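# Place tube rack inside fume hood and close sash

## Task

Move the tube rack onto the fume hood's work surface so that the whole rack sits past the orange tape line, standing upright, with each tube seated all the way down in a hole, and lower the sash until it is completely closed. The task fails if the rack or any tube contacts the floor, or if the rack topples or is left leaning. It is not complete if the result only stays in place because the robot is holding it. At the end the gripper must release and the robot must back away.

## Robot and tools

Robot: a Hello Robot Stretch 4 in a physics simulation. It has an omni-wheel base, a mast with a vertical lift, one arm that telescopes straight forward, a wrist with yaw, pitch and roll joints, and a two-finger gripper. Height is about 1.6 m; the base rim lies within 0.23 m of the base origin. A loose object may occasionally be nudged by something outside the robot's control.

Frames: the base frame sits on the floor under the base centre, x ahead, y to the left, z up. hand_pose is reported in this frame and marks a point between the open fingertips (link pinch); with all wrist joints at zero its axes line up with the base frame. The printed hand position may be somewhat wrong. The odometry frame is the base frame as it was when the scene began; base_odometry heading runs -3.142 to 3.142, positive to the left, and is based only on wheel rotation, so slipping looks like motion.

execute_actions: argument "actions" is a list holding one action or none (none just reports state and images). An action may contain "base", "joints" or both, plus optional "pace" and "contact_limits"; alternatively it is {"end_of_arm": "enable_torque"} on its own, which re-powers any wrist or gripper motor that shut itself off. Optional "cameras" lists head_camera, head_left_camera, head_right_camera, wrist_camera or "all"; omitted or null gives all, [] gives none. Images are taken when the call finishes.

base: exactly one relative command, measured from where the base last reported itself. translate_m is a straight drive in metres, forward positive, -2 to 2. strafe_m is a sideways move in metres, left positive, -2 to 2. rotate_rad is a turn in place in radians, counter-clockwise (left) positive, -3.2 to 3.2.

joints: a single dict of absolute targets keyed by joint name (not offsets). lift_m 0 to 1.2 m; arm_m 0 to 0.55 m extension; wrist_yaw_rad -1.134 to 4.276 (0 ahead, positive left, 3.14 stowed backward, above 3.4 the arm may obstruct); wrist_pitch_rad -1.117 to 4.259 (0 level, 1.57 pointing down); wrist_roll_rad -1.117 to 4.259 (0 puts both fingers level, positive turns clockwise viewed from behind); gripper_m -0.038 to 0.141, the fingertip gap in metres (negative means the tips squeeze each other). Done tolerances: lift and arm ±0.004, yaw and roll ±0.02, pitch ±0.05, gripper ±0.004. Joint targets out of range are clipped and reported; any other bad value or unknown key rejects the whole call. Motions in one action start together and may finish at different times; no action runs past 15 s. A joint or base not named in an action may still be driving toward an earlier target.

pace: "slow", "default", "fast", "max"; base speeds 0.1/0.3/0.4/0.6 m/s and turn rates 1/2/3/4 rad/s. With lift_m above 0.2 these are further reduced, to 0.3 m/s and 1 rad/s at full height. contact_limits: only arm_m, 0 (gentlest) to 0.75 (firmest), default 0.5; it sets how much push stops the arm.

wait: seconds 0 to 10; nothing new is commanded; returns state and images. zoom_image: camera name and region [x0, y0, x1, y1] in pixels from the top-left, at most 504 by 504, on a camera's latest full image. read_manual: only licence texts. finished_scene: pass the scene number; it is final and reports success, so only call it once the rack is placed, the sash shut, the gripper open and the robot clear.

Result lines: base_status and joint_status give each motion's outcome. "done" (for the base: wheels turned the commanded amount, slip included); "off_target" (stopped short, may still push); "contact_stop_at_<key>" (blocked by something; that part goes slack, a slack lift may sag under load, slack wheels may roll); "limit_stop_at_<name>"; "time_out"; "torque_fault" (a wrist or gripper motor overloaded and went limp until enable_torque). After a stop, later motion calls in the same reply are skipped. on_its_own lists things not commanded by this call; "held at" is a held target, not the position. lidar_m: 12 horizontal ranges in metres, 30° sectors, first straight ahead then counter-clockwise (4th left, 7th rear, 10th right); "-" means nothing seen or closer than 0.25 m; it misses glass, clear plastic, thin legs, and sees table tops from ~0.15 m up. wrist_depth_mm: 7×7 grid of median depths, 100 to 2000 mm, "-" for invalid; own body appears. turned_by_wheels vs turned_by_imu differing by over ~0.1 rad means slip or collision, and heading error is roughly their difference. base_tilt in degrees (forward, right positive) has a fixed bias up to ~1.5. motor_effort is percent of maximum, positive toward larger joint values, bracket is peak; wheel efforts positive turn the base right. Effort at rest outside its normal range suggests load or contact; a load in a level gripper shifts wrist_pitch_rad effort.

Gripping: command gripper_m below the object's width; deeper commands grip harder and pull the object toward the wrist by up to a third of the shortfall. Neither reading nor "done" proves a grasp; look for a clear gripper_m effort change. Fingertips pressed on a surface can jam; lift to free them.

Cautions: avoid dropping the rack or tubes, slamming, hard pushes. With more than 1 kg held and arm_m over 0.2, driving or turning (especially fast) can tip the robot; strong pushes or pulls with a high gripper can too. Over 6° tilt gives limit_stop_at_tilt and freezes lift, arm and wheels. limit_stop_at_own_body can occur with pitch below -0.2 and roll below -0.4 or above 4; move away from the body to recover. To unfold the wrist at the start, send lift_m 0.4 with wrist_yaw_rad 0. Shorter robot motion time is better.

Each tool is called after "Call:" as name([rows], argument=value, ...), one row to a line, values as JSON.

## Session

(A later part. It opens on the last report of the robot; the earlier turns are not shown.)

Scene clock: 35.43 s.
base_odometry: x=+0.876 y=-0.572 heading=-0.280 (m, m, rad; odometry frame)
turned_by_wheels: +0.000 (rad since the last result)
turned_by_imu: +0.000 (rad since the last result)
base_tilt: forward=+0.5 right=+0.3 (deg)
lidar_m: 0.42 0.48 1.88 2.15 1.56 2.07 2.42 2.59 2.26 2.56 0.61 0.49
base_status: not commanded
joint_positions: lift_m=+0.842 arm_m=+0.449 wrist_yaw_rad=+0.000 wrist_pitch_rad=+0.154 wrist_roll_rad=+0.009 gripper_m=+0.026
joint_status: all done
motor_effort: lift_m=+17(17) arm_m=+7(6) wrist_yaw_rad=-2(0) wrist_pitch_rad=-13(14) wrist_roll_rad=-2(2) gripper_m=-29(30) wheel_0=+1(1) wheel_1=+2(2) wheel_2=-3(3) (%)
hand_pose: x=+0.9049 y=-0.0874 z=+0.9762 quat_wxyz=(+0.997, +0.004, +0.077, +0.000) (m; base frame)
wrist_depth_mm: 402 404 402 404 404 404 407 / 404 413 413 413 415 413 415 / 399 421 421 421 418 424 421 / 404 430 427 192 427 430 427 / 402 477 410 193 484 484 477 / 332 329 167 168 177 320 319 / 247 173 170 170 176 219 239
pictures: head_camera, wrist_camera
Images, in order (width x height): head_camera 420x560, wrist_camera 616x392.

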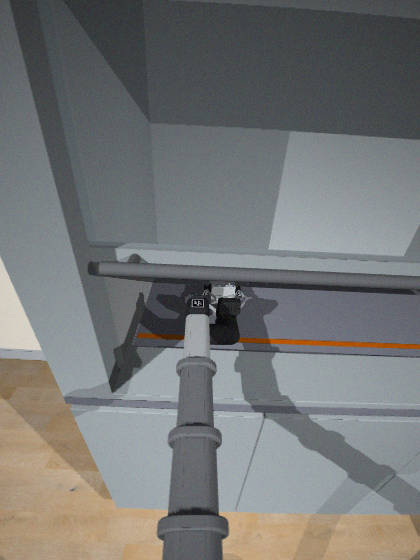

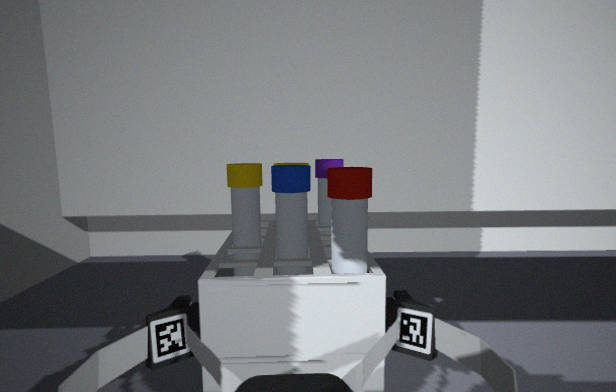

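Call:
execute_actions([
  {"joints": {"lift_m": 0.836}, "pace": "slow"},
], cameras=[])

Scene clock: 36.27 s.
base_odometry: x=+0.876 y=-0.572 heading=-0.280 (m, m, rad; odometry frame)
turned_by_wheels: +0.000 (rad since the last result)
turned_by_imu: +0.000 (rad since the last result)
base_tilt: forward=+0.4 right=+0.3 (deg)
lidar_m: 0.43 0.49 1.90 2.14 1.57 2.04 2.44 2.58 2.24 2.55 0.62 0.45
base_status: not commanded
joint_positions: lift_m=+0.836 arm_m=+0.449 wrist_yaw_rad=+0.000 wrist_pitch_rad=+0.153 wrist_roll_rad=+0.009 gripper_m=+0.026
joint_status: all done
motor_effort: lift_m=+16(17) arm_m=+7(6) wrist_yaw_rad=-1(1) wrist_pitch_rad=-10(13) wrist_roll_rad=-2(1) gripper_m=-29(28) wheel_0=+1(1) wheel_1=+1(1) wheel_2=-3(3) (%)
hand_pose: x=+0.9049 y=-0.0874 z=+0.9705 quat_wxyz=(+0.997, +0.004, +0.076, +0.000) (m; base frame)
wrist_depth_mm: 404 404 404 404 404 407 410 / 404 410 410 415 415 415 418 / 404 418 421 424 421 421 424 / 404 430 427 193 427 433 427 / 402 480 397 189 469 462 462 / 322 319 167 168 177 307 309 / 238 172 170 170 176 210 230
pictures: none
No camera images: the call's "cameras" was empty. Leave "cameras" out to get every camera's image.

Touchdown (pitch effort dropped). Release.

Call:
execute_actions([
  {"joints": {"gripper_m": 0.13, "lift_m": 0.839}},
], cameras=["wrist_camera"])

Scene clock: 38.33 s.
base_odometry: x=+0.876 y=-0.572 heading=-0.280 (m, m, rad; odometry frame)
turned_by_wheels: +0.000 (rad since the last result)
turned_by_imu: +0.001 (rad since the last result)
base_tilt: forward=+0.3 right=+0.2 (deg)
lidar_m: 0.43 0.44 1.89 2.14 1.58 2.07 2.42 2.59 2.26 2.56 0.61 0.48
base_status: not commanded
joint_positions: lift_m=+0.839 arm_m=+0.449 wrist_yaw_rad=+0.000 wrist_pitch_rad=+0.153 wrist_roll_rad=+0.009 gripper_m=+0.130
joint_status: all done
motor_effort: lift_m=+21(19) arm_m=+6(6) wrist_yaw_rad=-1(1) wrist_pitch_rad=-11(13) wrist_roll_rad=-2(2) gripper_m=+0(30) wheel_0=+1(1) wheel_1=+1(2) wheel_2=-3(3) (%)
hand_pose: x=+0.9049 y=-0.0874 z=+0.9731 quat_wxyz=(+0.997, +0.004, +0.076, +0.000) (m; base frame)
wrist_depth_mm: 402 407 404 404 404 407 407 / 402 410 413 413 413 413 413 / 407 421 421 418 421 421 421 / 402 427 424 210 430 427 430 / 404 480 442 211 484 477 473 / 327 216 185 186 193 293 314 / 243 227 188 148 224 224 236
pictures: wrist_camera
Images, in order (width x height): wrist_camera 616x392.

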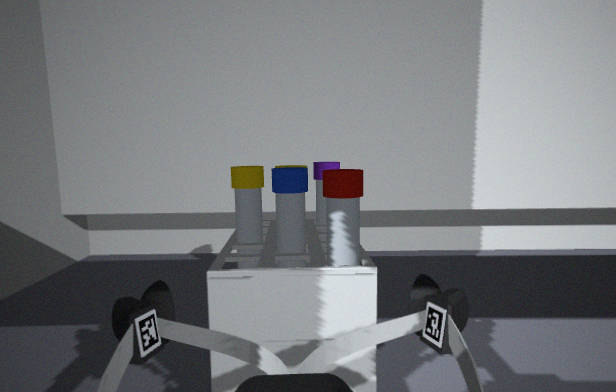

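Call:
execute_actions([
  {"joints": {"arm_m": 0.33, "lift_m": 0.88}},
], cameras=["wrist_camera"])

Call:
execute_actions([
  {"base": {"translate_m": -0.12}, "joints": {"arm_m": 0.0, "lift_m": 0.92, "wrist_pitch_rad": 0.0, "gripper_m": 0.06}},
], cameras=["head_camera", "wrist_camera"])

Scene clock: 39.93 s.
base_odometry: x=+0.876 y=-0.572 heading=-0.280 (m, m, rad; odometry frame)
turned_by_wheels: +0.000 (rad since the last result)
turned_by_imu: +0.001 (rad since the last result)
base_tilt: forward=+0.4 right=+0.4 (deg)
lidar_m: 0.44 0.46 1.93 2.15 1.57 2.03 2.44 2.59 2.25 2.55 0.61 0.46
base_status: not commanded
joint_positions: lift_m=+0.880 arm_m=+0.331 wrist_yaw_rad=+0.000 wrist_pitch_rad=+0.153 wrist_roll_rad=+0.009 gripper_m=+0.130
joint_status: all done
motor_effort: lift_m=+21(21) arm_m=-6(8) wrist_yaw_rad=-1(0) wrist_pitch_rad=-9(10) wrist_roll_rad=-2(2) gripper_m=-2(1) wheel_0=+1(1) wheel_1=+2(2) wheel_2=-3(3) (%)
hand_pose: x=+0.7872 y=-0.0874 z=+1.0142 quat_wxyz=(+0.997, +0.004, +0.076, +0.000) (m; base frame)
wrist_depth_mm: 413 508 512 512 517 512 517 / 413 521 525 525 521 521 525 / 410 539 539 539 535 535 539 / 407 539 549 544 544 549 549 / 410 559 597 329 603 603 603 / 389 216 392 307 384 387 413 / 315 297 296 148 293 294 307
pictures: wrist_camera
Images, in order (width x height): wrist_camera 616x392.

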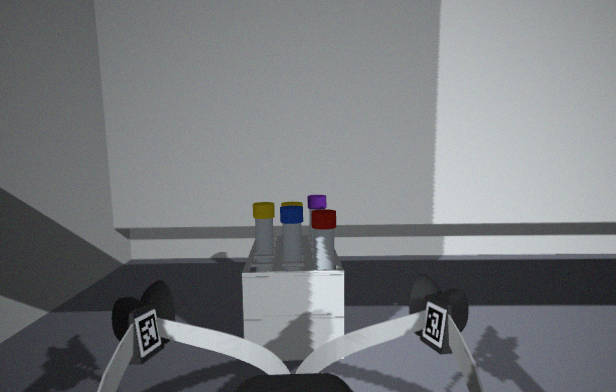

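Scene clock: 42.03 s.
base_odometry: x=+0.761 y=-0.539 heading=-0.280 (m, m, rad; odometry frame)
turned_by_wheels: +0.000 (rad since the last result)
turned_by_imu: +0.001 (rad since the last result)
base_tilt: forward=+0.4 right=+0.1 (deg)
lidar_m: 0.56 0.61 2.11 2.15 1.51 2.05 2.31 2.48 2.21 2.22 0.80 0.60
base_status: done
joint_positions: lift_m=+0.920 arm_m=+0.002 wrist_yaw_rad=+0.000 wrist_pitch_rad=+0.003 wrist_roll_rad=+0.009 gripper_m=+0.060
joint_status: all done
motor_effort: lift_m=+21(25) arm_m=-6(6) wrist_yaw_rad=-1(1) wrist_pitch_rad=-9(12) wrist_roll_rad=-2(1) gripper_m=-4(2) wheel_0=-1(7) wheel_1=-2(6) wheel_2=+2(10) (%)
hand_pose: x=+0.4613 y=-0.0874 z=+1.0973 quat_wxyz=(+1.000, +0.004, +0.001, +0.000) (m; base frame)
wrist_depth_mm: 449 661 991 976 991 1008 1008 / 402 415 415 415 418 418 418 / 445 647 991 991 991 991 991 / 442 647 976 991 991 991 991 / 442 640 991 991 976 976 1008 / 439 647 225 750 223 809 809 / 439 466 436 154 427 477 477
pictures: head_camera, wrist_camera
Images, in order (width x height): head_camera 420x560, wrist_camera 616x392.

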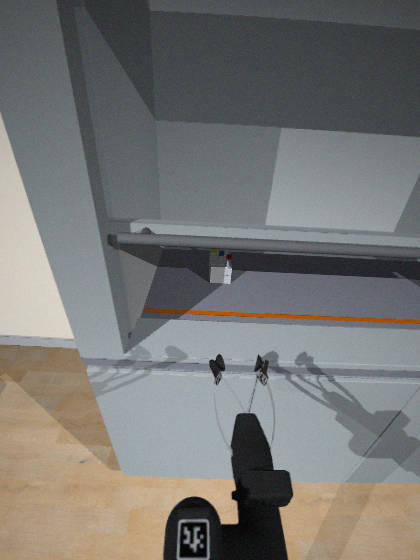

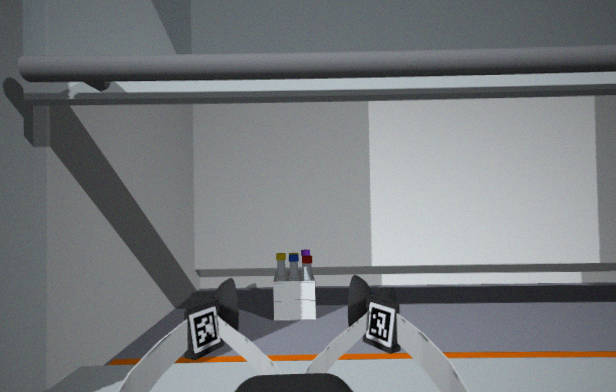

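Call:
execute_actions([
  {"joints": {"arm_m": 0.07, "lift_m": 1.18, "gripper_m": 0.02}},
], cameras=["head_camera", "wrist_camera"])

Scene clock: 44.57 s.
base_odometry: x=+0.761 y=-0.539 heading=-0.280 (m, m, rad; odometry frame)
turned_by_wheels: +0.000 (rad since the last result)
turned_by_imu: +0.001 (rad since the last result)
base_tilt: forward=+0.5 right=+0.3 (deg)
lidar_m: 0.54 0.57 2.09 2.15 1.50 2.07 2.34 2.48 2.21 2.23 0.81 0.56
base_status: not commanded
joint_positions: lift_m=+1.180 arm_m=+0.069 wrist_yaw_rad=+0.000 wrist_pitch_rad=+0.003 wrist_roll_rad=+0.009 gripper_m=+0.020
joint_status: all done
motor_effort: lift_m=+21(21) arm_m=+6(3) wrist_yaw_rad=-1(0) wrist_pitch_rad=-9(9) wrist_roll_rad=-2(2) gripper_m=-5(3) wheel_0=-1(1) wheel_1=-2(2) wheel_2=+2(2) (%)
hand_pose: x=+0.5283 y=-0.0874 z=+1.3573 quat_wxyz=(+1.000, +0.004, +0.001, +0.000) (m; base frame)
wrist_depth_mm: 436 654 931 917 931 917 946 / 436 640 931 931 917 931 946 / 430 647 931 931 917 917 917 / 430 634 917 917 917 931 931 / 430 640 917 904 931 917 917 / 392 554 345 218 364 359 359 / 298 298 293 157 182 300 298
pictures: head_camera, wrist_camera
Images, in order (width x height): head_camera 420x560, wrist_camera 616x392.

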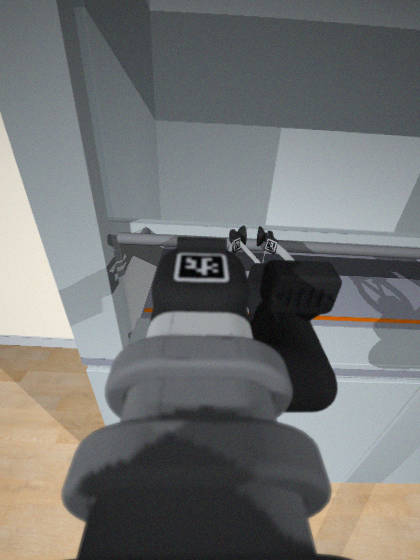

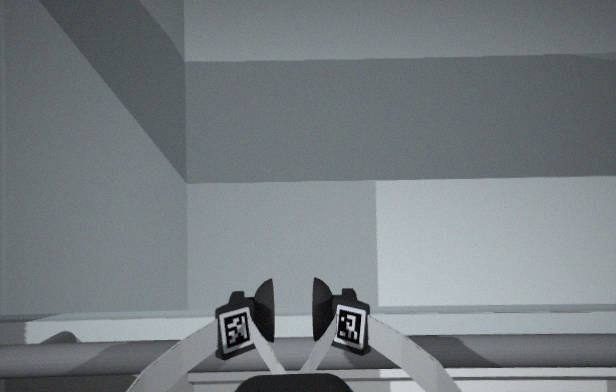

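Call:
execute_actions([
  {"joints": {"arm_m": 0.155}, "contact_limits": {"arm_m": 0.15}},
], cameras=["wrist_camera"])

Call:
execute_actions([
  {"joints": {"lift_m": 1.11}, "pace": "slow"},
], cameras=["head_camera", "wrist_camera"])

Scene clock: 46.00 s.
base_odometry: x=+0.761 y=-0.539 heading=-0.280 (m, m, rad; odometry frame)
turned_by_wheels: +0.000 (rad since the last result)
turned_by_imu: +0.001 (rad since the last result)
base_tilt: forward=+0.4 right=+0.3 (deg)
lidar_m: 0.55 0.59 2.08 2.14 1.53 2.08 2.32 2.45 2.21 2.19 0.78 0.60
base_status: not commanded
joint_positions: lift_m=+1.180 arm_m=+0.154 wrist_yaw_rad=+0.000 wrist_pitch_rad=+0.003 wrist_roll_rad=+0.009 gripper_m=+0.020
joint_status: all done
motor_effort: lift_m=+21(21) arm_m=+6(4) wrist_yaw_rad=-1(0) wrist_pitch_rad=-10(10) wrist_roll_rad=-2(2) gripper_m=-8(7) wheel_0=-1(1) wheel_1=-2(2) wheel_2=+2(2) (%)
contact_limits: arm_m 0.15
hand_pose: x=+0.6133 y=-0.0874 z=+1.3573 quat_wxyz=(+1.000, +0.004, +0.001, +0.000) (m; base frame)
wrist_depth_mm: 433 654 854 842 831 842 854 / 430 640 854 842 854 831 842 / 424 640 854 854 831 831 842 / 424 634 831 842 831 831 842 / 424 627 842 820 831 842 831 / 421 627 854 218 820 831 831 / 263 262 260 157 182 260 262
pictures: wrist_camera
Images, in order (width x height): wrist_camera 616x392.

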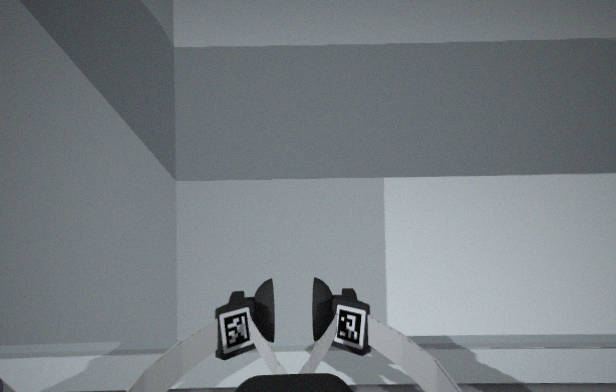

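Scene clock: 47.47 s.
torque_fault: wrist_pitch_rad switched itself off since the last result.
base_odometry: x=+0.761 y=-0.539 heading=-0.280 (m, m, rad; odometry frame)
turned_by_wheels: +0.000 (rad since the last result)
turned_by_imu: +0.001 (rad since the last result)
base_tilt: forward=+0.4 right=+0.4 (deg)
lidar_m: 0.54 0.60 2.11 2.10 1.50 2.06 2.34 2.45 2.20 2.21 0.82 0.58
base_status: not commanded
joint_positions: lift_m=+1.110 arm_m=+0.154 wrist_yaw_rad=+0.000 wrist_pitch_rad=-0.102 wrist_roll_rad=+0.009 gripper_m=+0.020
joint_status: all done
on_its_own: wrist_pitch_rad is off since a torque_fault, until you send "end_of_arm": "enable_torque" (your +0.000 is given up)
motor_effort: lift_m=+16(20) arm_m=+6(6) wrist_yaw_rad=+1(2) wrist_pitch_rad=-1(98) wrist_roll_rad=-2(2) gripper_m=-6(7) wheel_0=-1(1) wheel_1=-1(2) wheel_2=+1(2) (%)
hand_pose: x=+0.6118 y=-0.0875 z=+1.3178 quat_wxyz=(+0.999, +0.004, -0.051, +0.000) (m; base frame)
wrist_depth_mm: 433 654 891 891 904 904 878 / 427 640 866 891 891 878 878 / 427 634 878 854 866 866 878 / 427 634 854 842 842 842 854 / 424 627 831 842 842 831 842 / 387 549 264 217 278 274 271 / 210 211 209 158 181 211 211
pictures: head_camera, wrist_camera
Images, in order (width x height): head_camera 420x560, wrist_camera 616x392.

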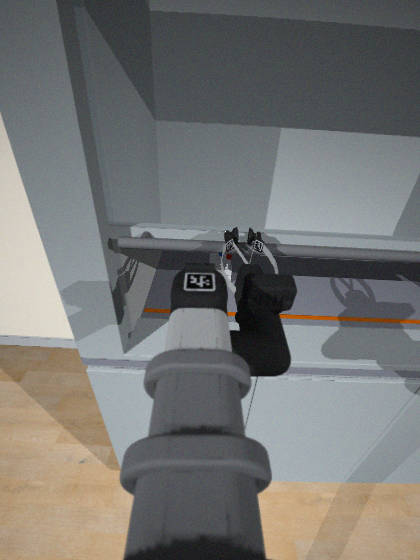

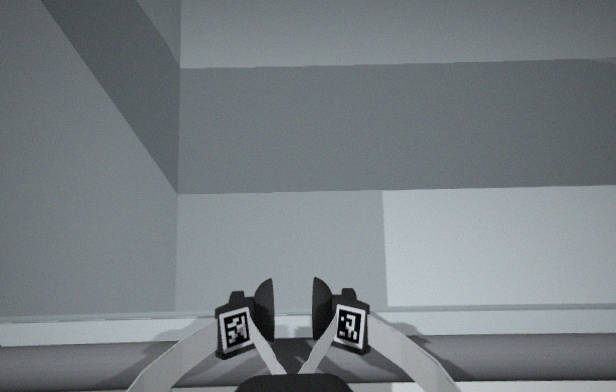

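Call:
execute_actions([
  {"end_of_arm": "enable_torque"},
], cameras=[])

Call:
execute_actions([
  {"joints": {"lift_m": 1.14}},
], cameras=[])

Call:
execute_actions([
  {"base": {"strafe_m": -0.3}, "joints": {"lift_m": 1.2, "arm_m": 0.0, "wrist_pitch_rad": -0.1, "gripper_m": 0.0}},
], cameras=[])

Call:
execute_actions([
  {"joints": {"wrist_yaw_rad": 1.75}},
])

Scene clock: 48.57 s.
base_odometry: x=+0.761 y=-0.539 heading=-0.280 (m, m, rad; odometry frame)
turned_by_wheels: +0.000 (rad since the last result)
turned_by_imu: +0.000 (rad since the last result)
base_tilt: forward=+0.3 right=+0.5 (deg)
lidar_m: 0.56 0.61 2.07 2.16 1.48 2.09 2.32 2.47 2.21 2.21 0.79 0.58
base_status: not commanded
joint_positions: lift_m=+1.110 arm_m=+0.154 wrist_yaw_rad=+0.000 wrist_pitch_rad=-0.102 wrist_roll_rad=+0.009 gripper_m=+0.020
joint_status: not commanded
end_of_arm: enable_torque: each motor that was off is on again
on_its_own: wrist_pitch_rad is held at -0.102, not at your +0.000, since a torque_fault
motor_effort: lift_m=+16(16) arm_m=+6(6) wrist_yaw_rad=+1(1) wrist_pitch_rad=-1(2) wrist_roll_rad=-2(1) gripper_m=-6(6) wheel_0=-1(1) wheel_1=-1(1) wheel_2=+1(1) (%)
hand_pose: x=+0.6118 y=-0.0875 z=+1.3178 quat_wxyz=(+0.999, +0.004, -0.051, +0.000) (m; base frame)
wrist_depth_mm: 433 661 904 904 904 917 891 / 430 640 891 878 891 891 891 / 430 640 866 866 854 866 866 / 421 627 854 854 854 842 866 / 424 634 842 831 831 842 842 / 389 549 263 218 279 274 272 / 211 210 210 157 209 211 211
pictures: none
No camera images: the call's "cameras" was empty. Leave "cameras" out to get every camera's image.

Scene clock: 49.50 s.
base_odometry: x=+0.761 y=-0.539 heading=-0.280 (m, m, rad; odometry frame)
turned_by_wheels: +0.000 (rad since the last result)
turned_by_imu: +0.000 (rad since the last result)
base_tilt: forward=+0.3 right=+0.3 (deg)
lidar_m: 0.54 0.61 2.12 2.16 1.52 2.06 2.32 2.46 2.23 2.21 0.81 0.60
base_status: not commanded
joint_positions: lift_m=+1.140 arm_m=+0.154 wrist_yaw_rad=+0.000 wrist_pitch_rad=-0.100 wrist_roll_rad=+0.009 gripper_m=+0.020
joint_status: all done
on_its_own: wrist_pitch_rad is held at -0.102, not at your +0.000, since a torque_fault
motor_effort: lift_m=+21(22) arm_m=+6(6) wrist_yaw_rad=+0(0) wrist_pitch_rad=-9(8) wrist_roll_rad=-2(2) gripper_m=-6(6) wheel_0=-1(1) wheel_1=-1(1) wheel_2=+1(1) (%)
hand_pose: x=+0.6118 y=-0.0875 z=+1.3467 quat_wxyz=(+0.999, +0.004, -0.050, +0.000) (m; base frame)
wrist_depth_mm: 433 661 891 904 904 917 904 / 430 640 878 878 878 891 878 / 427 640 866 878 878 866 866 / 430 634 842 854 854 854 842 / 421 627 820 842 842 842 831 / 421 621 820 218 820 820 831 / 260 258 255 157 182 258 258
pictures: none
No camera images: the call's "cameras" was empty. Leave "cameras" out to get every camera's image.

Scene clock: 51.83 s.
base_odometry: x=+0.678 y=-0.827 heading=-0.280 (m, m, rad; odometry frame)
turned_by_wheels: +0.000 (rad since the last result)
turned_by_imu: +0.001 (rad since the last result)
base_tilt: forward=+0.5 right=+0.4 (deg)
lidar_m: 0.54 0.58 0.88 2.19 1.82 2.37 2.31 2.48 1.91 2.26 0.78 0.58
base_status: done
joint_positions: lift_m=+1.199 arm_m=+0.002 wrist_yaw_rad=+0.000 wrist_pitch_rad=-0.098 wrist_roll_rad=+0.009 gripper_m=+0.000
joint_status: all done
motor_effort: lift_m=+21(24) arm_m=-6(8) wrist_yaw_rad=+0(1) wrist_pitch_rad=-9(10) wrist_roll_rad=-1(2) gripper_m=-7(8) wheel_0=+2(9) wheel_1=+0(11) wheel_2=+0(5) (%)
hand_pose: x=+0.4600 y=-0.0874 z=+1.4054 quat_wxyz=(+0.999, +0.004, -0.049, +0.000) (m; base frame)
wrist_depth_mm: 809 1060 1025 1042 1042 1042 904 / 866 1025 1025 1025 1025 1025 931 / 866 1008 1008 1008 1008 991 946 / 866 976 976 991 976 976 946 / 854 976 960 976 946 960 960 / 866 946 960 202 960 960 960 / 820 946 183 172 177 931 878
pictures: none
No camera images: the call's "cameras" was empty. Leave "cameras" out to get every camera's image.

Scene clock: 53.43 s.
base_odometry: x=+0.678 y=-0.827 heading=-0.280 (m, m, rad; odometry frame)
turned_by_wheels: +0.000 (rad since the last result)
turned_by_imu: +0.001 (rad since the last result)
base_tilt: forward=+0.5 right=+0.4 (deg)
lidar_m: 0.52 0.56 0.84 2.19 1.77 2.39 2.33 2.46 1.92 2.26 0.80 0.56
base_status: not commanded
joint_positions: lift_m=+1.199 arm_m=+0.002 wrist_yaw_rad=+1.750 wrist_pitch_rad=-0.098 wrist_roll_rad=+0.009 gripper_m=+0.000
joint_status: all done
motor_effort: lift_m=+21(21) arm_m=-6(7) wrist_yaw_rad=+0(8) wrist_pitch_rad=-9(9) wrist_roll_rad=-1(2) gripper_m=-7(6) wheel_0=+2(1) wheel_1=+0(1) wheel_2=+0(0) (%)
hand_pose: x=+0.2078 y=+0.2981 z=+1.4054 quat_wxyz=(+0.640, +0.040, -0.028, +0.767) (m; base frame)
wrist_depth_mm: 1708 1661 1661 1537 1708 1756 1756 / - - - - - - - / - - - - - - - / - - - - - - - / - - - - - - - / - - - 202 - - - / - 1863 183 179 177 - -
pictures: head_camera, head_left_camera, head_right_camera, wrist_camera
Images, in order (width x height): head_camera 420x560, head_left_camera 420x672, head_right_camera 420x672, wrist_camera 616x392.

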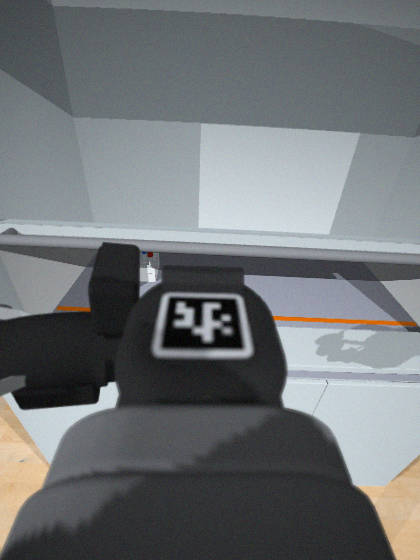

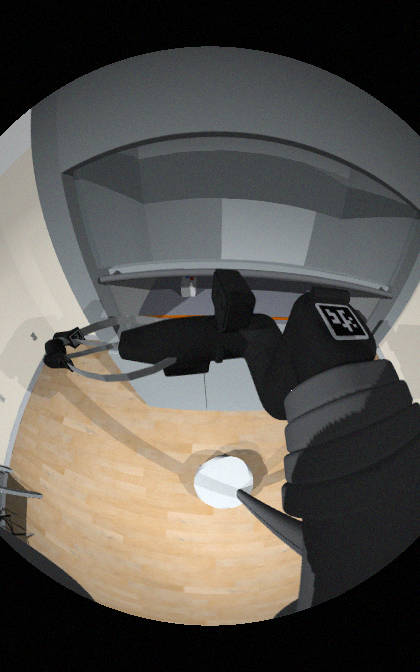

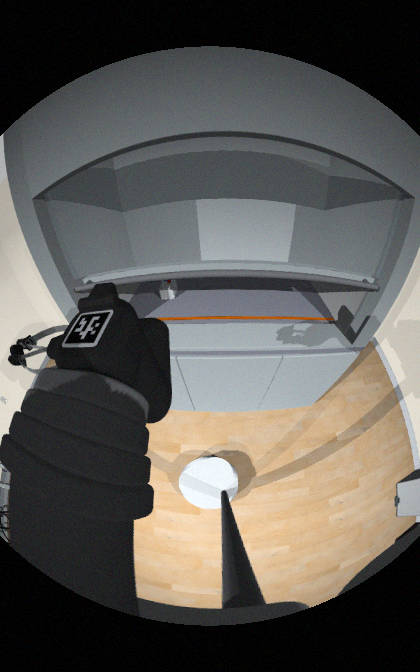

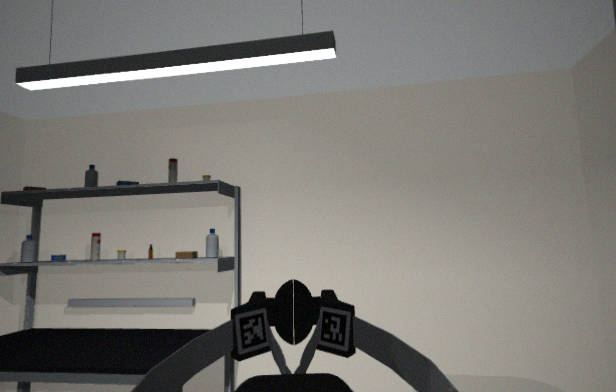

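Call:
execute_actions([
  {"base": {"translate_m": 0.2}, "joints": {"wrist_yaw_rad": 1.65}},
], cameras=["head_camera", "head_left_camera"])

Scene clock: 55.77 s.
base_odometry: x=+0.870 y=-0.882 heading=-0.280 (m, m, rad; odometry frame)
turned_by_wheels: +0.000 (rad since the last result)
turned_by_imu: +0.000 (rad since the last result)
base_tilt: forward=+0.2 right=+0.2 (deg)
lidar_m: 0.34 0.38 0.57 2.42 1.90 2.56 2.54 2.52 1.96 2.25 0.49 0.35
base_status: done
joint_positions: lift_m=+1.199 arm_m=+0.002 wrist_yaw_rad=+1.650 wrist_pitch_rad=-0.098 wrist_roll_rad=+0.009 gripper_m=+0.000
joint_status: all done
motor_effort: lift_m=+21(21) arm_m=-6(6) wrist_yaw_rad=-1(3) wrist_pitch_rad=-9(9) wrist_roll_rad=-1(2) gripper_m=-7(9) wheel_0=+1(7) wheel_1=+1(3) wheel_2=-1(17) (%)
hand_pose: x=+0.2372 y=+0.2931 z=+1.4055 quat_wxyz=(+0.678, +0.039, -0.030, +0.734) (m; base frame)
wrist_depth_mm: 1576 1576 1661 1808 1661 455 439 / - - - - - 445 433 / - - - - - 439 427 / - - - - - 433 421 / - - - - - 427 415 / - - - 203 - 415 407 / 1708 - 183 179 177 410 397
pictures: head_camera, head_left_camera
Images, in order (width x height): head_camera 420x560, head_left_camera 420x672.

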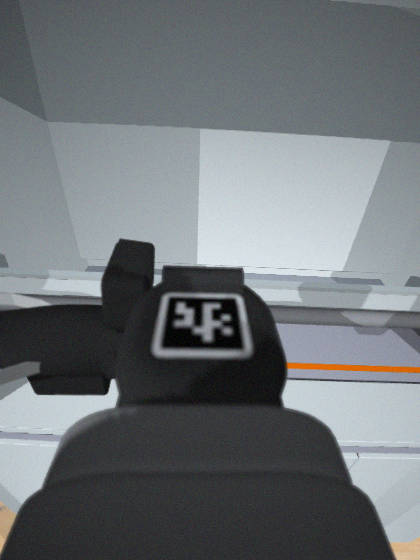

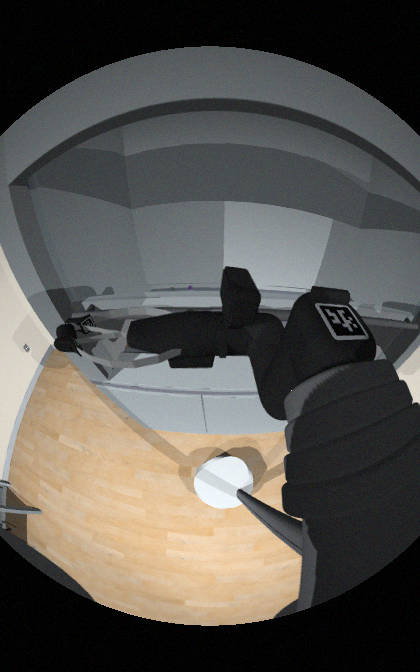

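Now extend gently until I touch the glass (light contact).

Call:
execute_actions([
  {"joints": {"arm_m": 0.12}, "contact_limits": {"arm_m": 0.1}, "pace": "slow"},
], cameras=["head_camera", "head_left_camera", "wrist_camera"])

Scene clock: 58.30 s.
base_odometry: x=+0.870 y=-0.882 heading=-0.280 (m, m, rad; odometry frame)
turned_by_wheels: +0.000 (rad since the last result)
turned_by_imu: +0.001 (rad since the last result)
base_tilt: forward=+0.4 right=+0.4 (deg)
lidar_m: 0.34 0.39 0.54 2.43 1.89 2.54 2.55 2.54 2.02 2.24 0.52 0.38
base_status: not commanded
joint_positions: lift_m=+1.199 arm_m=+0.119 wrist_yaw_rad=+1.650 wrist_pitch_rad=-0.098 wrist_roll_rad=+0.009 gripper_m=+0.000
joint_status: all done
motor_effort: lift_m=+21(21) arm_m=+6(6) wrist_yaw_rad=-1(2) wrist_pitch_rad=-9(9) wrist_roll_rad=-2(2) gripper_m=-7(8) wheel_0=+1(1) wheel_1=+1(1) wheel_2=-1(1) (%)
contact_limits: arm_m 0.1
hand_pose: x=+0.3541 y=+0.2931 z=+1.4055 quat_wxyz=(+0.678, +0.039, -0.030, +0.734) (m; base frame)
wrist_depth_mm: 1618 1576 1618 1661 455 445 436 / - - - - 452 436 427 / - - - - 445 427 418 / - - - - 436 421 413 / - - - - 430 413 410 / - - - 202 421 410 402 / 1756 - 183 179 176 402 397
pictures: head_camera, head_left_camera, wrist_camera
Images, in order (width x height): head_camera 420x560, head_left_camera 420x672, wrist_camera 616x392.

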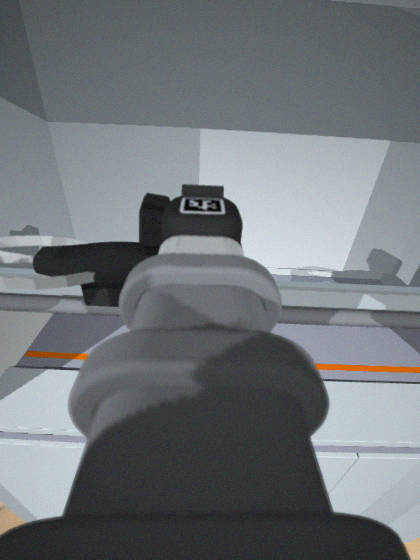

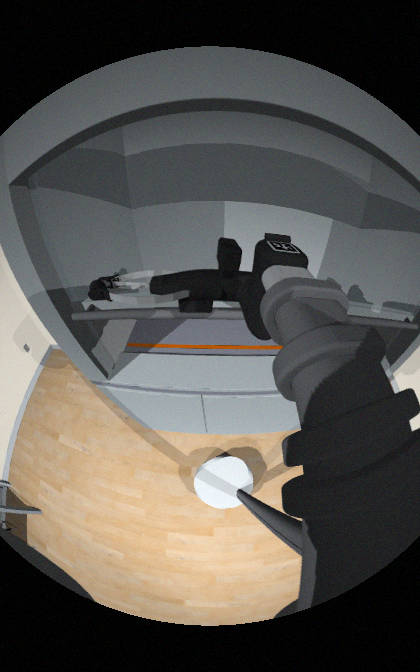

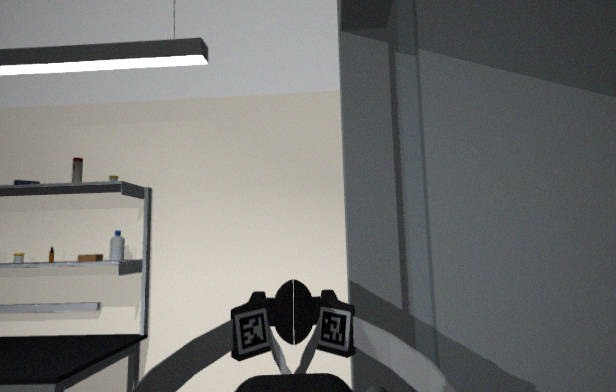

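Call:
execute_actions([
  {"joints": {"arm_m": 0.158}, "contact_limits": {"arm_m": 0.1}, "pace": "slow"},
], cameras=["head_camera", "head_left_camera", "wrist_camera"])

Scene clock: 60.03 s.
base_odometry: x=+0.870 y=-0.882 heading=-0.280 (m, m, rad; odometry frame)
turned_by_wheels: +0.000 (rad since the last result)
turned_by_imu: +0.001 (rad since the last result)
base_tilt: forward=+0.5 right=+0.4 (deg)
lidar_m: 0.34 0.37 0.56 2.43 1.91 2.56 2.53 2.50 1.99 2.27 0.51 0.34
base_status: not commanded
joint_positions: lift_m=+1.199 arm_m=+0.157 wrist_yaw_rad=+1.650 wrist_pitch_rad=-0.098 wrist_roll_rad=+0.009 gripper_m=+0.000
joint_status: all done
motor_effort: lift_m=+21(21) arm_m=+6(3) wrist_yaw_rad=-2(1) wrist_pitch_rad=-8(9) wrist_roll_rad=-2(2) gripper_m=-7(7) wheel_0=+1(1) wheel_1=+1(1) wheel_2=-1(1) (%)
contact_limits: arm_m 0.1
hand_pose: x=+0.3921 y=+0.2931 z=+1.4055 quat_wxyz=(+0.678, +0.039, -0.030, +0.734) (m; base frame)
wrist_depth_mm: 1618 1618 1708 1576 452 445 439 / - - - - 445 436 427 / - - - - 436 427 418 / - - - - 427 418 413 / - - - - 424 413 404 / - - - 203 415 407 404 / 1756 - 183 179 176 399 397
pictures: head_camera, head_left_camera, wrist_camera
Images, in order (width x height): head_camera 420x560, head_left_camera 420x672, wrist_camera 616x392.

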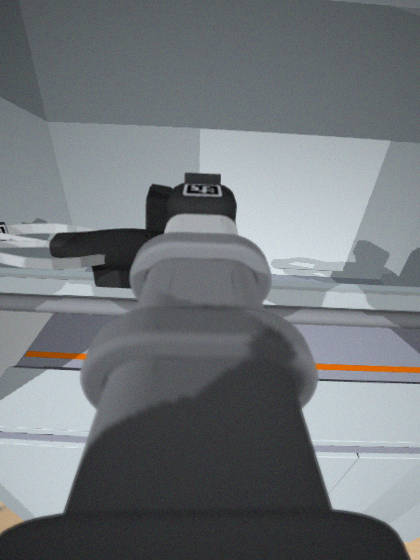

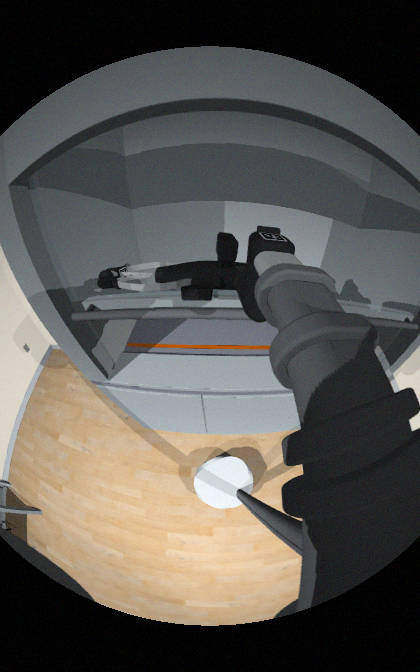

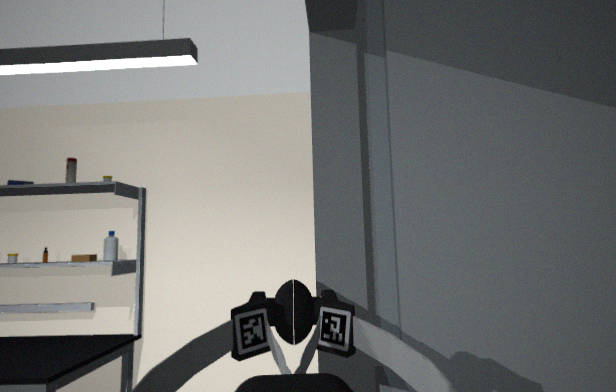

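Call:
execute_actions([
  {"joints": {"lift_m": 1.155}, "pace": "slow"},
], cameras=["head_camera", "head_left_camera"])

Scene clock: 61.40 s.
base_odometry: x=+0.870 y=-0.882 heading=-0.280 (m, m, rad; odometry frame)
turned_by_wheels: +0.000 (rad since the last result)
turned_by_imu: +0.000 (rad since the last result)
base_tilt: forward=+0.4 right=+0.5 (deg)
lidar_m: 0.34 0.38 0.54 2.45 1.90 2.57 2.54 2.49 2.00 2.24 0.52 0.37
base_status: not commanded
joint_positions: lift_m=+1.156 arm_m=+0.157 wrist_yaw_rad=+1.651 wrist_pitch_rad=-0.104 wrist_roll_rad=+0.010 gripper_m=+0.000
joint_status: all done
motor_effort: lift_m=+9(20) arm_m=+6(6) wrist_yaw_rad=-2(2) wrist_pitch_rad=+10(11) wrist_roll_rad=-4(4) gripper_m=-7(8) wheel_0=+1(1) wheel_1=+1(1) wheel_2=-2(1) (%)
hand_pose: x=+0.3920 y=+0.2930 z=+1.3640 quat_wxyz=(+0.677, +0.041, -0.032, +0.734) (m; base frame)
wrist_depth_mm: 1618 1576 1708 1576 462 445 436 / - - - - 449 436 430 / - - - - 439 430 421 / - - - - 430 421 410 / - - - - 427 415 404 / - - - 203 413 404 397 / 1808 - 183 179 177 399 394
pictures: head_camera, head_left_camera
Images, in order (width x height): head_camera 420x560, head_left_camera 420x672.

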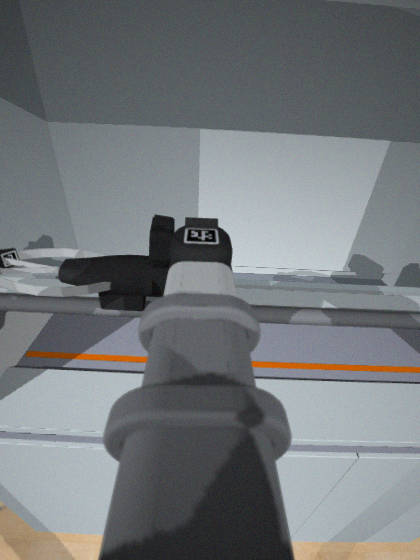

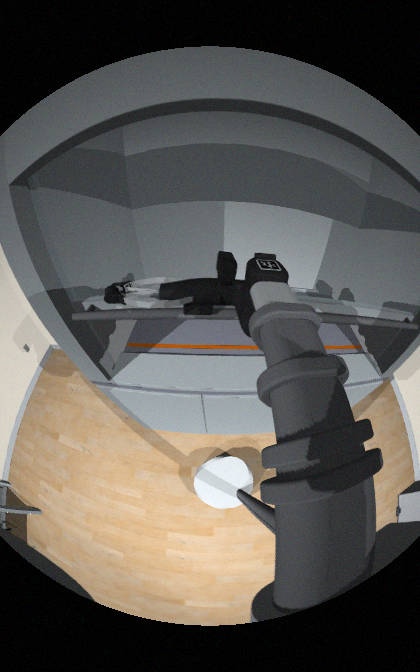

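Contact is centred (small roll load). Push down further.

Call:
execute_actions([
  {"joints": {"lift_m": 1.1}, "pace": "slow"},
], cameras=["head_camera"])

Scene clock: 62.83 s.
base_odometry: x=+0.870 y=-0.882 heading=-0.280 (m, m, rad; odometry frame)
turned_by_wheels: +0.000 (rad since the last result)
turned_by_imu: +0.001 (rad since the last result)
base_tilt: forward=+0.4 right=+0.3 (deg)
lidar_m: 0.35 0.40 0.52 2.43 1.90 2.57 2.54 2.48 2.01 2.26 0.52 0.36
base_status: not commanded
joint_positions: lift_m=+1.101 arm_m=+0.157 wrist_yaw_rad=+1.650 wrist_pitch_rad=-0.101 wrist_roll_rad=+0.009 gripper_m=+0.000
joint_status: all done
motor_effort: lift_m=+12(18) arm_m=+6(6) wrist_yaw_rad=-1(4) wrist_pitch_rad=+0(25) wrist_roll_rad=-3(6) gripper_m=-8(8) wheel_0=+1(1) wheel_1=+1(1) wheel_2=-1(2) (%)
hand_pose: x=+0.3921 y=+0.2931 z=+1.3079 quat_wxyz=(+0.677, +0.040, -0.031, +0.734) (m; base frame)
wrist_depth_mm: 1661 1308 1808 1661 455 442 436 / - - - - 442 436 427 / - - - - 436 427 424 / - - - - 427 421 418 / - - - - 427 410 407 / - - - 203 415 404 402 / 1808 - 183 179 177 402 394
pictures: head_camera
Images, in order (width x height): head_camera 420x560.

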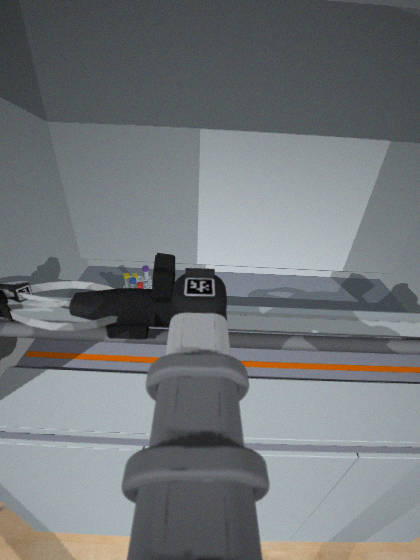

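Call:
execute_actions([
  {"joints": {"lift_m": 0.865}, "pace": "slow"},
], cameras=["head_camera"])

Scene clock: 63.73 s.
base_odometry: x=+0.870 y=-0.882 heading=-0.280 (m, m, rad; odometry frame)
turned_by_wheels: +0.000 (rad since the last result)
turned_by_imu: +0.000 (rad since the last result)
base_tilt: forward=+0.4 right=+0.2 (deg)
lidar_m: 0.35 0.39 0.54 2.44 1.86 2.53 2.53 2.51 1.98 2.26 0.51 0.37
base_status: not commanded
joint_positions: lift_m=+1.089 arm_m=+0.157 wrist_yaw_rad=+1.650 wrist_pitch_rad=-0.098 wrist_roll_rad=+0.009 gripper_m=+0.000
joint_status: lift_m contact_stop (moved -0.012 of -0.236)
on_its_own: lift_m is slack since a contact_stop (your +0.865 is given up)
motor_effort: lift_m=+19(20) arm_m=+6(6) wrist_yaw_rad=-1(5) wrist_pitch_rad=-9(27) wrist_roll_rad=-3(7) gripper_m=-8(7) wheel_0=+1(1) wheel_1=+0(1) wheel_2=-2(2) (%)
hand_pose: x=+0.3922 y=+0.2931 z=+1.2949 quat_wxyz=(+0.678, +0.039, -0.030, +0.734) (m; base frame)
wrist_depth_mm: 1336 1756 1863 1708 452 442 433 / - - - - 449 436 430 / - - - - 436 430 418 / - - - - 427 421 413 / - - - - 427 413 404 / - - - 202 415 404 397 / 1708 - 183 179 177 402 394
pictures: head_camera
Images, in order (width x height): head_camera 420x560.

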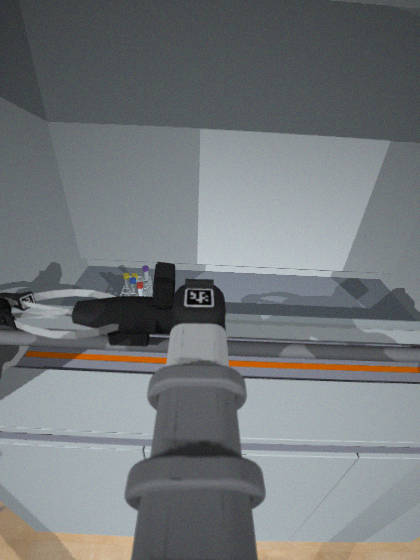

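Call:
execute_actions([
  {"joints": {"lift_m": 1.03}, "pace": "slow"},
], cameras=[])

Call:
execute_actions([
  {"joints": {"lift_m": 0.975}, "pace": "slow"},
], cameras=[])

Call:
execute_actions([
  {"joints": {"lift_m": 0.92}, "pace": "slow"},
], cameras=[])

Call:
execute_actions([
  {"joints": {"lift_m": 0.87}, "pace": "slow"},
], cameras=["head_camera"])

Scene clock: 64.90 s.
base_odometry: x=+0.870 y=-0.882 heading=-0.280 (m, m, rad; odometry frame)
turned_by_wheels: +0.000 (rad since the last result)
turned_by_imu: +0.000 (rad since the last result)
base_tilt: forward=+0.5 right=+0.2 (deg)
lidar_m: 0.34 0.37 0.56 2.42 1.87 2.54 2.53 2.48 2.00 2.24 0.48 0.37
base_status: not commanded
joint_positions: lift_m=+1.069 arm_m=+0.157 wrist_yaw_rad=+1.650 wrist_pitch_rad=-0.098 wrist_roll_rad=+0.009 gripper_m=+0.000
joint_status: lift_m contact_stop (moved -0.019 of -0.059)
on_its_own: lift_m is slack since a contact_stop (your +1.030 is given up)
motor_effort: lift_m=+19(18) arm_m=+5(6) wrist_yaw_rad=-1(4) wrist_pitch_rad=-9(36) wrist_roll_rad=-3(6) gripper_m=-7(7) wheel_0=+1(1) wheel_1=-1(1) wheel_2=-2(2) (%)
hand_pose: x=+0.3924 y=+0.2931 z=+1.2755 quat_wxyz=(+0.678, +0.039, -0.030, +0.734) (m; base frame)
wrist_depth_mm: 1708 1708 1921 1756 455 442 439 / - - - - 449 436 427 / - - - - 436 427 421 / - - - - 427 421 413 / - - - - 427 413 404 / - - - 202 413 404 399 / 1756 - 182 172 176 402 394
pictures: none
No camera images: the call's "cameras" was empty. Leave "cameras" out to get every camera's image.

not run: a stop came earlier in this reply.

not run: a stop came earlier in this reply.

not run: a stop came earlier in this reply.

Call:
execute_actions([
  {"joints": {"lift_m": 1.055}, "pace": "slow"},
], cameras=[])

Call:
execute_actions([
  {"joints": {"lift_m": 1.01}, "pace": "slow"},
], cameras=[])

Call:
execute_actions([
  {"joints": {"lift_m": 0.965}, "pace": "slow"},
], cameras=[])

Call:
execute_actions([
  {"joints": {"lift_m": 0.92}, "pace": "slow"},
], cameras=[])

Call:
execute_actions([
  {"joints": {"lift_m": 0.875}, "pace": "slow"},
], cameras=["head_camera"])

Scene clock: 66.10 s.
base_odometry: x=+0.870 y=-0.882 heading=-0.280 (m, m, rad; odometry frame)
turned_by_wheels: +0.000 (rad since the last result)
turned_by_imu: +0.000 (rad since the last result)
base_tilt: forward=+0.5 right=+0.4 (deg)
lidar_m: 0.33 0.38 0.55 2.45 1.89 2.56 2.55 2.51 1.98 2.27 0.53 0.36
base_status: not commanded
joint_positions: lift_m=+1.056 arm_m=+0.157 wrist_yaw_rad=+1.650 wrist_pitch_rad=-0.102 wrist_roll_rad=+0.010 gripper_m=+0.000
joint_status: all done
motor_effort: lift_m=+11(18) arm_m=+5(6) wrist_yaw_rad=-2(3) wrist_pitch_rad=+4(14) wrist_roll_rad=-4(5) gripper_m=-6(7) wheel_0=+1(1) wheel_1=-1(1) wheel_2=-2(2) (%)
hand_pose: x=+0.3922 y=+0.2930 z=+1.2633 quat_wxyz=(+0.677, +0.041, -0.031, +0.734) (m; base frame)
wrist_depth_mm: 1808 1308 1983 1708 452 442 439 / - - - - 449 436 430 / - - - - 439 430 421 / - - - - 430 421 413 / - - - - 424 413 407 / - - - 202 413 404 399 / - - 183 179 177 397 397
pictures: none
No camera images: the call's "cameras" was empty. Leave "cameras" out to get every camera's image.

Scene clock: 66.90 s.
base_odometry: x=+0.870 y=-0.882 heading=-0.280 (m, m, rad; odometry frame)
turned_by_wheels: +0.000 (rad since the last result)
turned_by_imu: +0.000 (rad since the last result)
base_tilt: forward=+0.5 right=+0.3 (deg)
lidar_m: 0.34 0.38 0.57 2.44 1.90 2.55 2.53 2.50 2.00 2.26 0.52 0.33
base_status: not commanded
joint_positions: lift_m=+1.043 arm_m=+0.157 wrist_yaw_rad=+1.650 wrist_pitch_rad=-0.098 wrist_roll_rad=+0.009 gripper_m=+0.000
joint_status: lift_m contact_stop (moved -0.012 of -0.046)
on_its_own: lift_m is slack since a contact_stop (your +1.010 is given up)
motor_effort: lift_m=+19(21) arm_m=+5(5) wrist_yaw_rad=-1(4) wrist_pitch_rad=-7(27) wrist_roll_rad=-3(7) gripper_m=-7(8) wheel_0=+1(1) wheel_1=-1(1) wheel_2=-2(3) (%)
hand_pose: x=+0.3924 y=+0.2931 z=+1.2498 quat_wxyz=(+0.678, +0.039, -0.030, +0.734) (m; base frame)
wrist_depth_mm: 1366 - - 1808 455 445 439 / - - - - 445 436 430 / - - - - 439 430 421 / - - - - 427 418 415 / - - - - 427 413 407 / - - - 202 415 404 402 / - - 182 179 176 402 397
pictures: none
No camera images: the call's "cameras" was empty. Leave "cameras" out to get every camera's image.

not run: a stop came earlier in this reply.

not run: a stop came earlier in this reply.

not run: a stop came earlier in this reply.

Call:
execute_actions([
  {"joints": {"lift_m": 1.025}, "pace": "slow"},
], cameras=[])

Call:
execute_actions([
  {"joints": {"lift_m": 1.023}, "pace": "slow"},
], cameras=[])

Call:
execute_actions([
  {"joints": {"lift_m": 0.87}, "pace": "slow"},
], cameras=[])

Scene clock: 68.20 s.
base_odometry: x=+0.870 y=-0.882 heading=-0.280 (m, m, rad; odometry frame)
turned_by_wheels: +0.000 (rad since the last result)
turned_by_imu: +0.000 (rad since the last result)
base_tilt: forward=+0.4 right=+0.4 (deg)
lidar_m: 0.33 0.39 0.54 2.45 1.89 2.52 2.55 2.52 2.01 2.25 0.49 0.37
base_status: not commanded
joint_positions: lift_m=+1.025 arm_m=+0.157 wrist_yaw_rad=+1.650 wrist_pitch_rad=-0.098 wrist_roll_rad=+0.009 gripper_m=+0.000
joint_status: all done
motor_effort: lift_m=+16(16) arm_m=+5(5) wrist_yaw_rad=+0(4) wrist_pitch_rad=-7(23) wrist_roll_rad=-3(6) gripper_m=-7(7) wheel_0=+0(1) wheel_1=-1(1) wheel_2=-2(2) (%)
hand_pose: x=+0.3924 y=+0.2931 z=+1.2317 quat_wxyz=(+0.678, +0.039, -0.030, +0.734) (m; base frame)
wrist_depth_mm: - - - 1808 455 445 436 / - - - - 442 436 430 / - - - - 436 427 418 / - - - - 427 421 415 / - - - - 427 415 407 / - - - 204 413 404 399 / - - 183 179 177 399 392
pictures: none
No camera images: the call's "cameras" was empty. Leave "cameras" out to get every camera's image.

Scene clock: 68.70 s.
base_odometry: x=+0.870 y=-0.882 heading=-0.280 (m, m, rad; odometry frame)
turned_by_wheels: +0.000 (rad since the last result)
turned_by_imu: +0.000 (rad since the last result)
base_tilt: forward=+0.5 right=+0.5 (deg)
lidar_m: 0.34 0.37 0.55 2.42 1.87 2.51 2.54 2.51 2.00 2.23 0.51 0.38
base_status: not commanded
joint_positions: lift_m=+1.023 arm_m=+0.157 wrist_yaw_rad=+1.650 wrist_pitch_rad=-0.099 wrist_roll_rad=+0.009 gripper_m=+0.000
joint_status: all done
motor_effort: lift_m=+14(16) arm_m=+5(5) wrist_yaw_rad=+0(1) wrist_pitch_rad=-4(8) wrist_roll_rad=-2(3) gripper_m=-6(8) wheel_0=+1(1) wheel_1=-1(1) wheel_2=-2(2) (%)
hand_pose: x=+0.3924 y=+0.2931 z=+1.2303 quat_wxyz=(+0.678, +0.040, -0.030, +0.734) (m; base frame)
wrist_depth_mm: - - - 1808 452 442 436 / - - - - 449 436 427 / - - - - 433 430 421 / - - - - 436 421 413 / - - - - 421 413 407 / - - - 203 415 404 397 / - - 182 179 177 399 392
pictures: none
No camera images: the call's "cameras" was empty. Leave "cameras" out to get every camera's image.

Scene clock: 69.53 s.
base_odometry: x=+0.870 y=-0.882 heading=-0.280 (m, m, rad; odometry frame)
turned_by_wheels: +0.000 (rad since the last result)
turned_by_imu: +0.000 (rad since the last result)
base_tilt: forward=+0.3 right=+0.3 (deg)
lidar_m: 0.32 0.39 0.54 2.44 1.91 2.56 2.51 2.52 1.99 2.25 0.51 0.38
base_status: not commanded
joint_positions: lift_m=+1.009 arm_m=+0.157 wrist_yaw_rad=+1.650 wrist_pitch_rad=-0.098 wrist_roll_rad=+0.009 gripper_m=+0.000
joint_status: lift_m contact_stop (moved -0.014 of -0.153)
on_its_own: lift_m is slack since a contact_stop (your +0.870 is given up)
motor_effort: lift_m=+19(22) arm_m=+5(5) wrist_yaw_rad=-1(6) wrist_pitch_rad=-8(31) wrist_roll_rad=-3(8) gripper_m=-6(8) wheel_0=+0(0) wheel_1=-2(2) wheel_2=-1(2) (%)
hand_pose: x=+0.3923 y=+0.2931 z=+1.2154 quat_wxyz=(+0.678, +0.039, -0.030, +0.734) (m; base frame)
wrist_depth_mm: - - - 1863 452 445 433 / - - - - 449 436 430 / - - - - 439 430 421 / - - - - 430 418 413 / - - - - 424 413 407 / - - - 202 415 407 399 / - - 182 179 177 399 394
pictures: none
No camera images: the call's "cameras" was empty. Leave "cameras" out to get every camera's image.

Call:
execute_actions([
  {"joints": {"lift_m": 1.0}, "pace": "slow"},
], cameras=[])

Scene clock: 70.37 s.
base_odometry: x=+0.870 y=-0.882 heading=-0.280 (m, m, rad; odometry frame)
turned_by_wheels: +0.000 (rad since the last result)
turned_by_imu: +0.000 (rad since the last result)
base_tilt: forward=+0.5 right=+0.3 (deg)
lidar_m: 0.34 0.37 0.54 2.45 1.88 2.55 2.55 2.49 1.98 2.25 0.52 0.36
base_status: not commanded
joint_positions: lift_m=+1.001 arm_m=+0.157 wrist_yaw_rad=+1.650 wrist_pitch_rad=-0.101 wrist_roll_rad=+0.009 gripper_m=+0.000
joint_status: all done
motor_effort: lift_m=+12(18) arm_m=+5(5) wrist_yaw_rad=-2(2) wrist_pitch_rad=-1(7) wrist_roll_rad=-3(3) gripper_m=-7(8) wheel_0=+0(0) wheel_1=-2(2) wheel_2=-1(1) (%)
hand_pose: x=+0.3923 y=+0.2931 z=+1.2077 quat_wxyz=(+0.677, +0.040, -0.031, +0.734) (m; base frame)
wrist_depth_mm: - - - 1808 452 445 439 / - - - - 449 442 427 / - - - - 439 430 421 / - - - - 433 421 415 / - - - - 421 410 410 / - - - 202 413 404 402 / - - 183 178 177 397 394
pictures: none
No camera images: the call's "cameras" was empty. Leave "cameras" out to get every camera's image.

Call:
execute_actions([
  {"joints": {"lift_m": 0.9975}, "pace": "slow"},
], cameras=[])

Call:
execute_actions([
  {"joints": {"lift_m": 0.87}, "pace": "slow"},
], cameras=[])

Scene clock: 70.97 s.
base_odometry: x=+0.870 y=-0.882 heading=-0.280 (m, m, rad; odometry frame)
turned_by_wheels: +0.000 (rad since the last result)
turned_by_imu: +0.000 (rad since the last result)
base_tilt: forward=+0.3 right=+0.2 (deg)
lidar_m: 0.33 0.37 0.56 2.46 1.89 2.55 2.53 2.49 2.03 2.26 0.53 0.38
base_status: not commanded
joint_positions: lift_m=+0.998 arm_m=+0.157 wrist_yaw_rad=+1.651 wrist_pitch_rad=-0.104 wrist_roll_rad=+0.010 gripper_m=+0.000
joint_status: all done
motor_effort: lift_m=+9(12) arm_m=+5(5) wrist_yaw_rad=-4(4) wrist_pitch_rad=+9(8) wrist_roll_rad=-5(5) gripper_m=-7(8) wheel_0=+1(1) wheel_1=-2(2) wheel_2=-1(1) (%)
hand_pose: x=+0.3921 y=+0.2930 z=+1.2064 quat_wxyz=(+0.677, +0.041, -0.032, +0.734) (m; base frame)
wrist_depth_mm: - - - 1756 459 445 436 / - - - - 445 436 433 / - - - - 439 427 421 / - - - - 433 421 415 / - - - - 424 413 407 / - - - 203 415 407 402 / - - 182 179 177 402 392
pictures: none
No camera images: the call's "cameras" was empty. Leave "cameras" out to get every camera's image.

Scene clock: 72.90 s.
base_odometry: x=+0.870 y=-0.882 heading=-0.280 (m, m, rad; odometry frame)
turned_by_wheels: +0.000 (rad since the last result)
turned_by_imu: +0.001 (rad since the last result)
base_tilt: forward=+0.3 right=+0.4 (deg)
lidar_m: 0.34 0.38 0.54 2.44 1.89 2.52 2.54 2.51 1.98 2.27 0.51 0.36
base_status: not commanded
joint_positions: lift_m=+0.871 arm_m=+0.157 wrist_yaw_rad=+1.651 wrist_pitch_rad=-0.102 wrist_roll_rad=+0.010 gripper_m=+0.000
joint_status: all done
motor_effort: lift_m=+12(14) arm_m=+5(5) wrist_yaw_rad=-2(7) wrist_pitch_rad=+2(24) wrist_roll_rad=-4(8) gripper_m=-6(7) wheel_0=+0(0) wheel_1=-2(2) wheel_2=-1(1) (%)
hand_pose: x=+0.3922 y=+0.2931 z=+1.0781 quat_wxyz=(+0.677, +0.041, -0.031, +0.734) (m; base frame)
wrist_depth_mm: - - - - 455 445 433 / - - - - 445 436 430 / - - - - 436 430 421 / - - - - 430 424 418 / - - - - 424 413 404 / 1808 - - 203 413 407 399 / - - 183 178 177 399 392
pictures: none
No camera images: the call's "cameras" was empty. Leave "cameras" out to get every camera's image.


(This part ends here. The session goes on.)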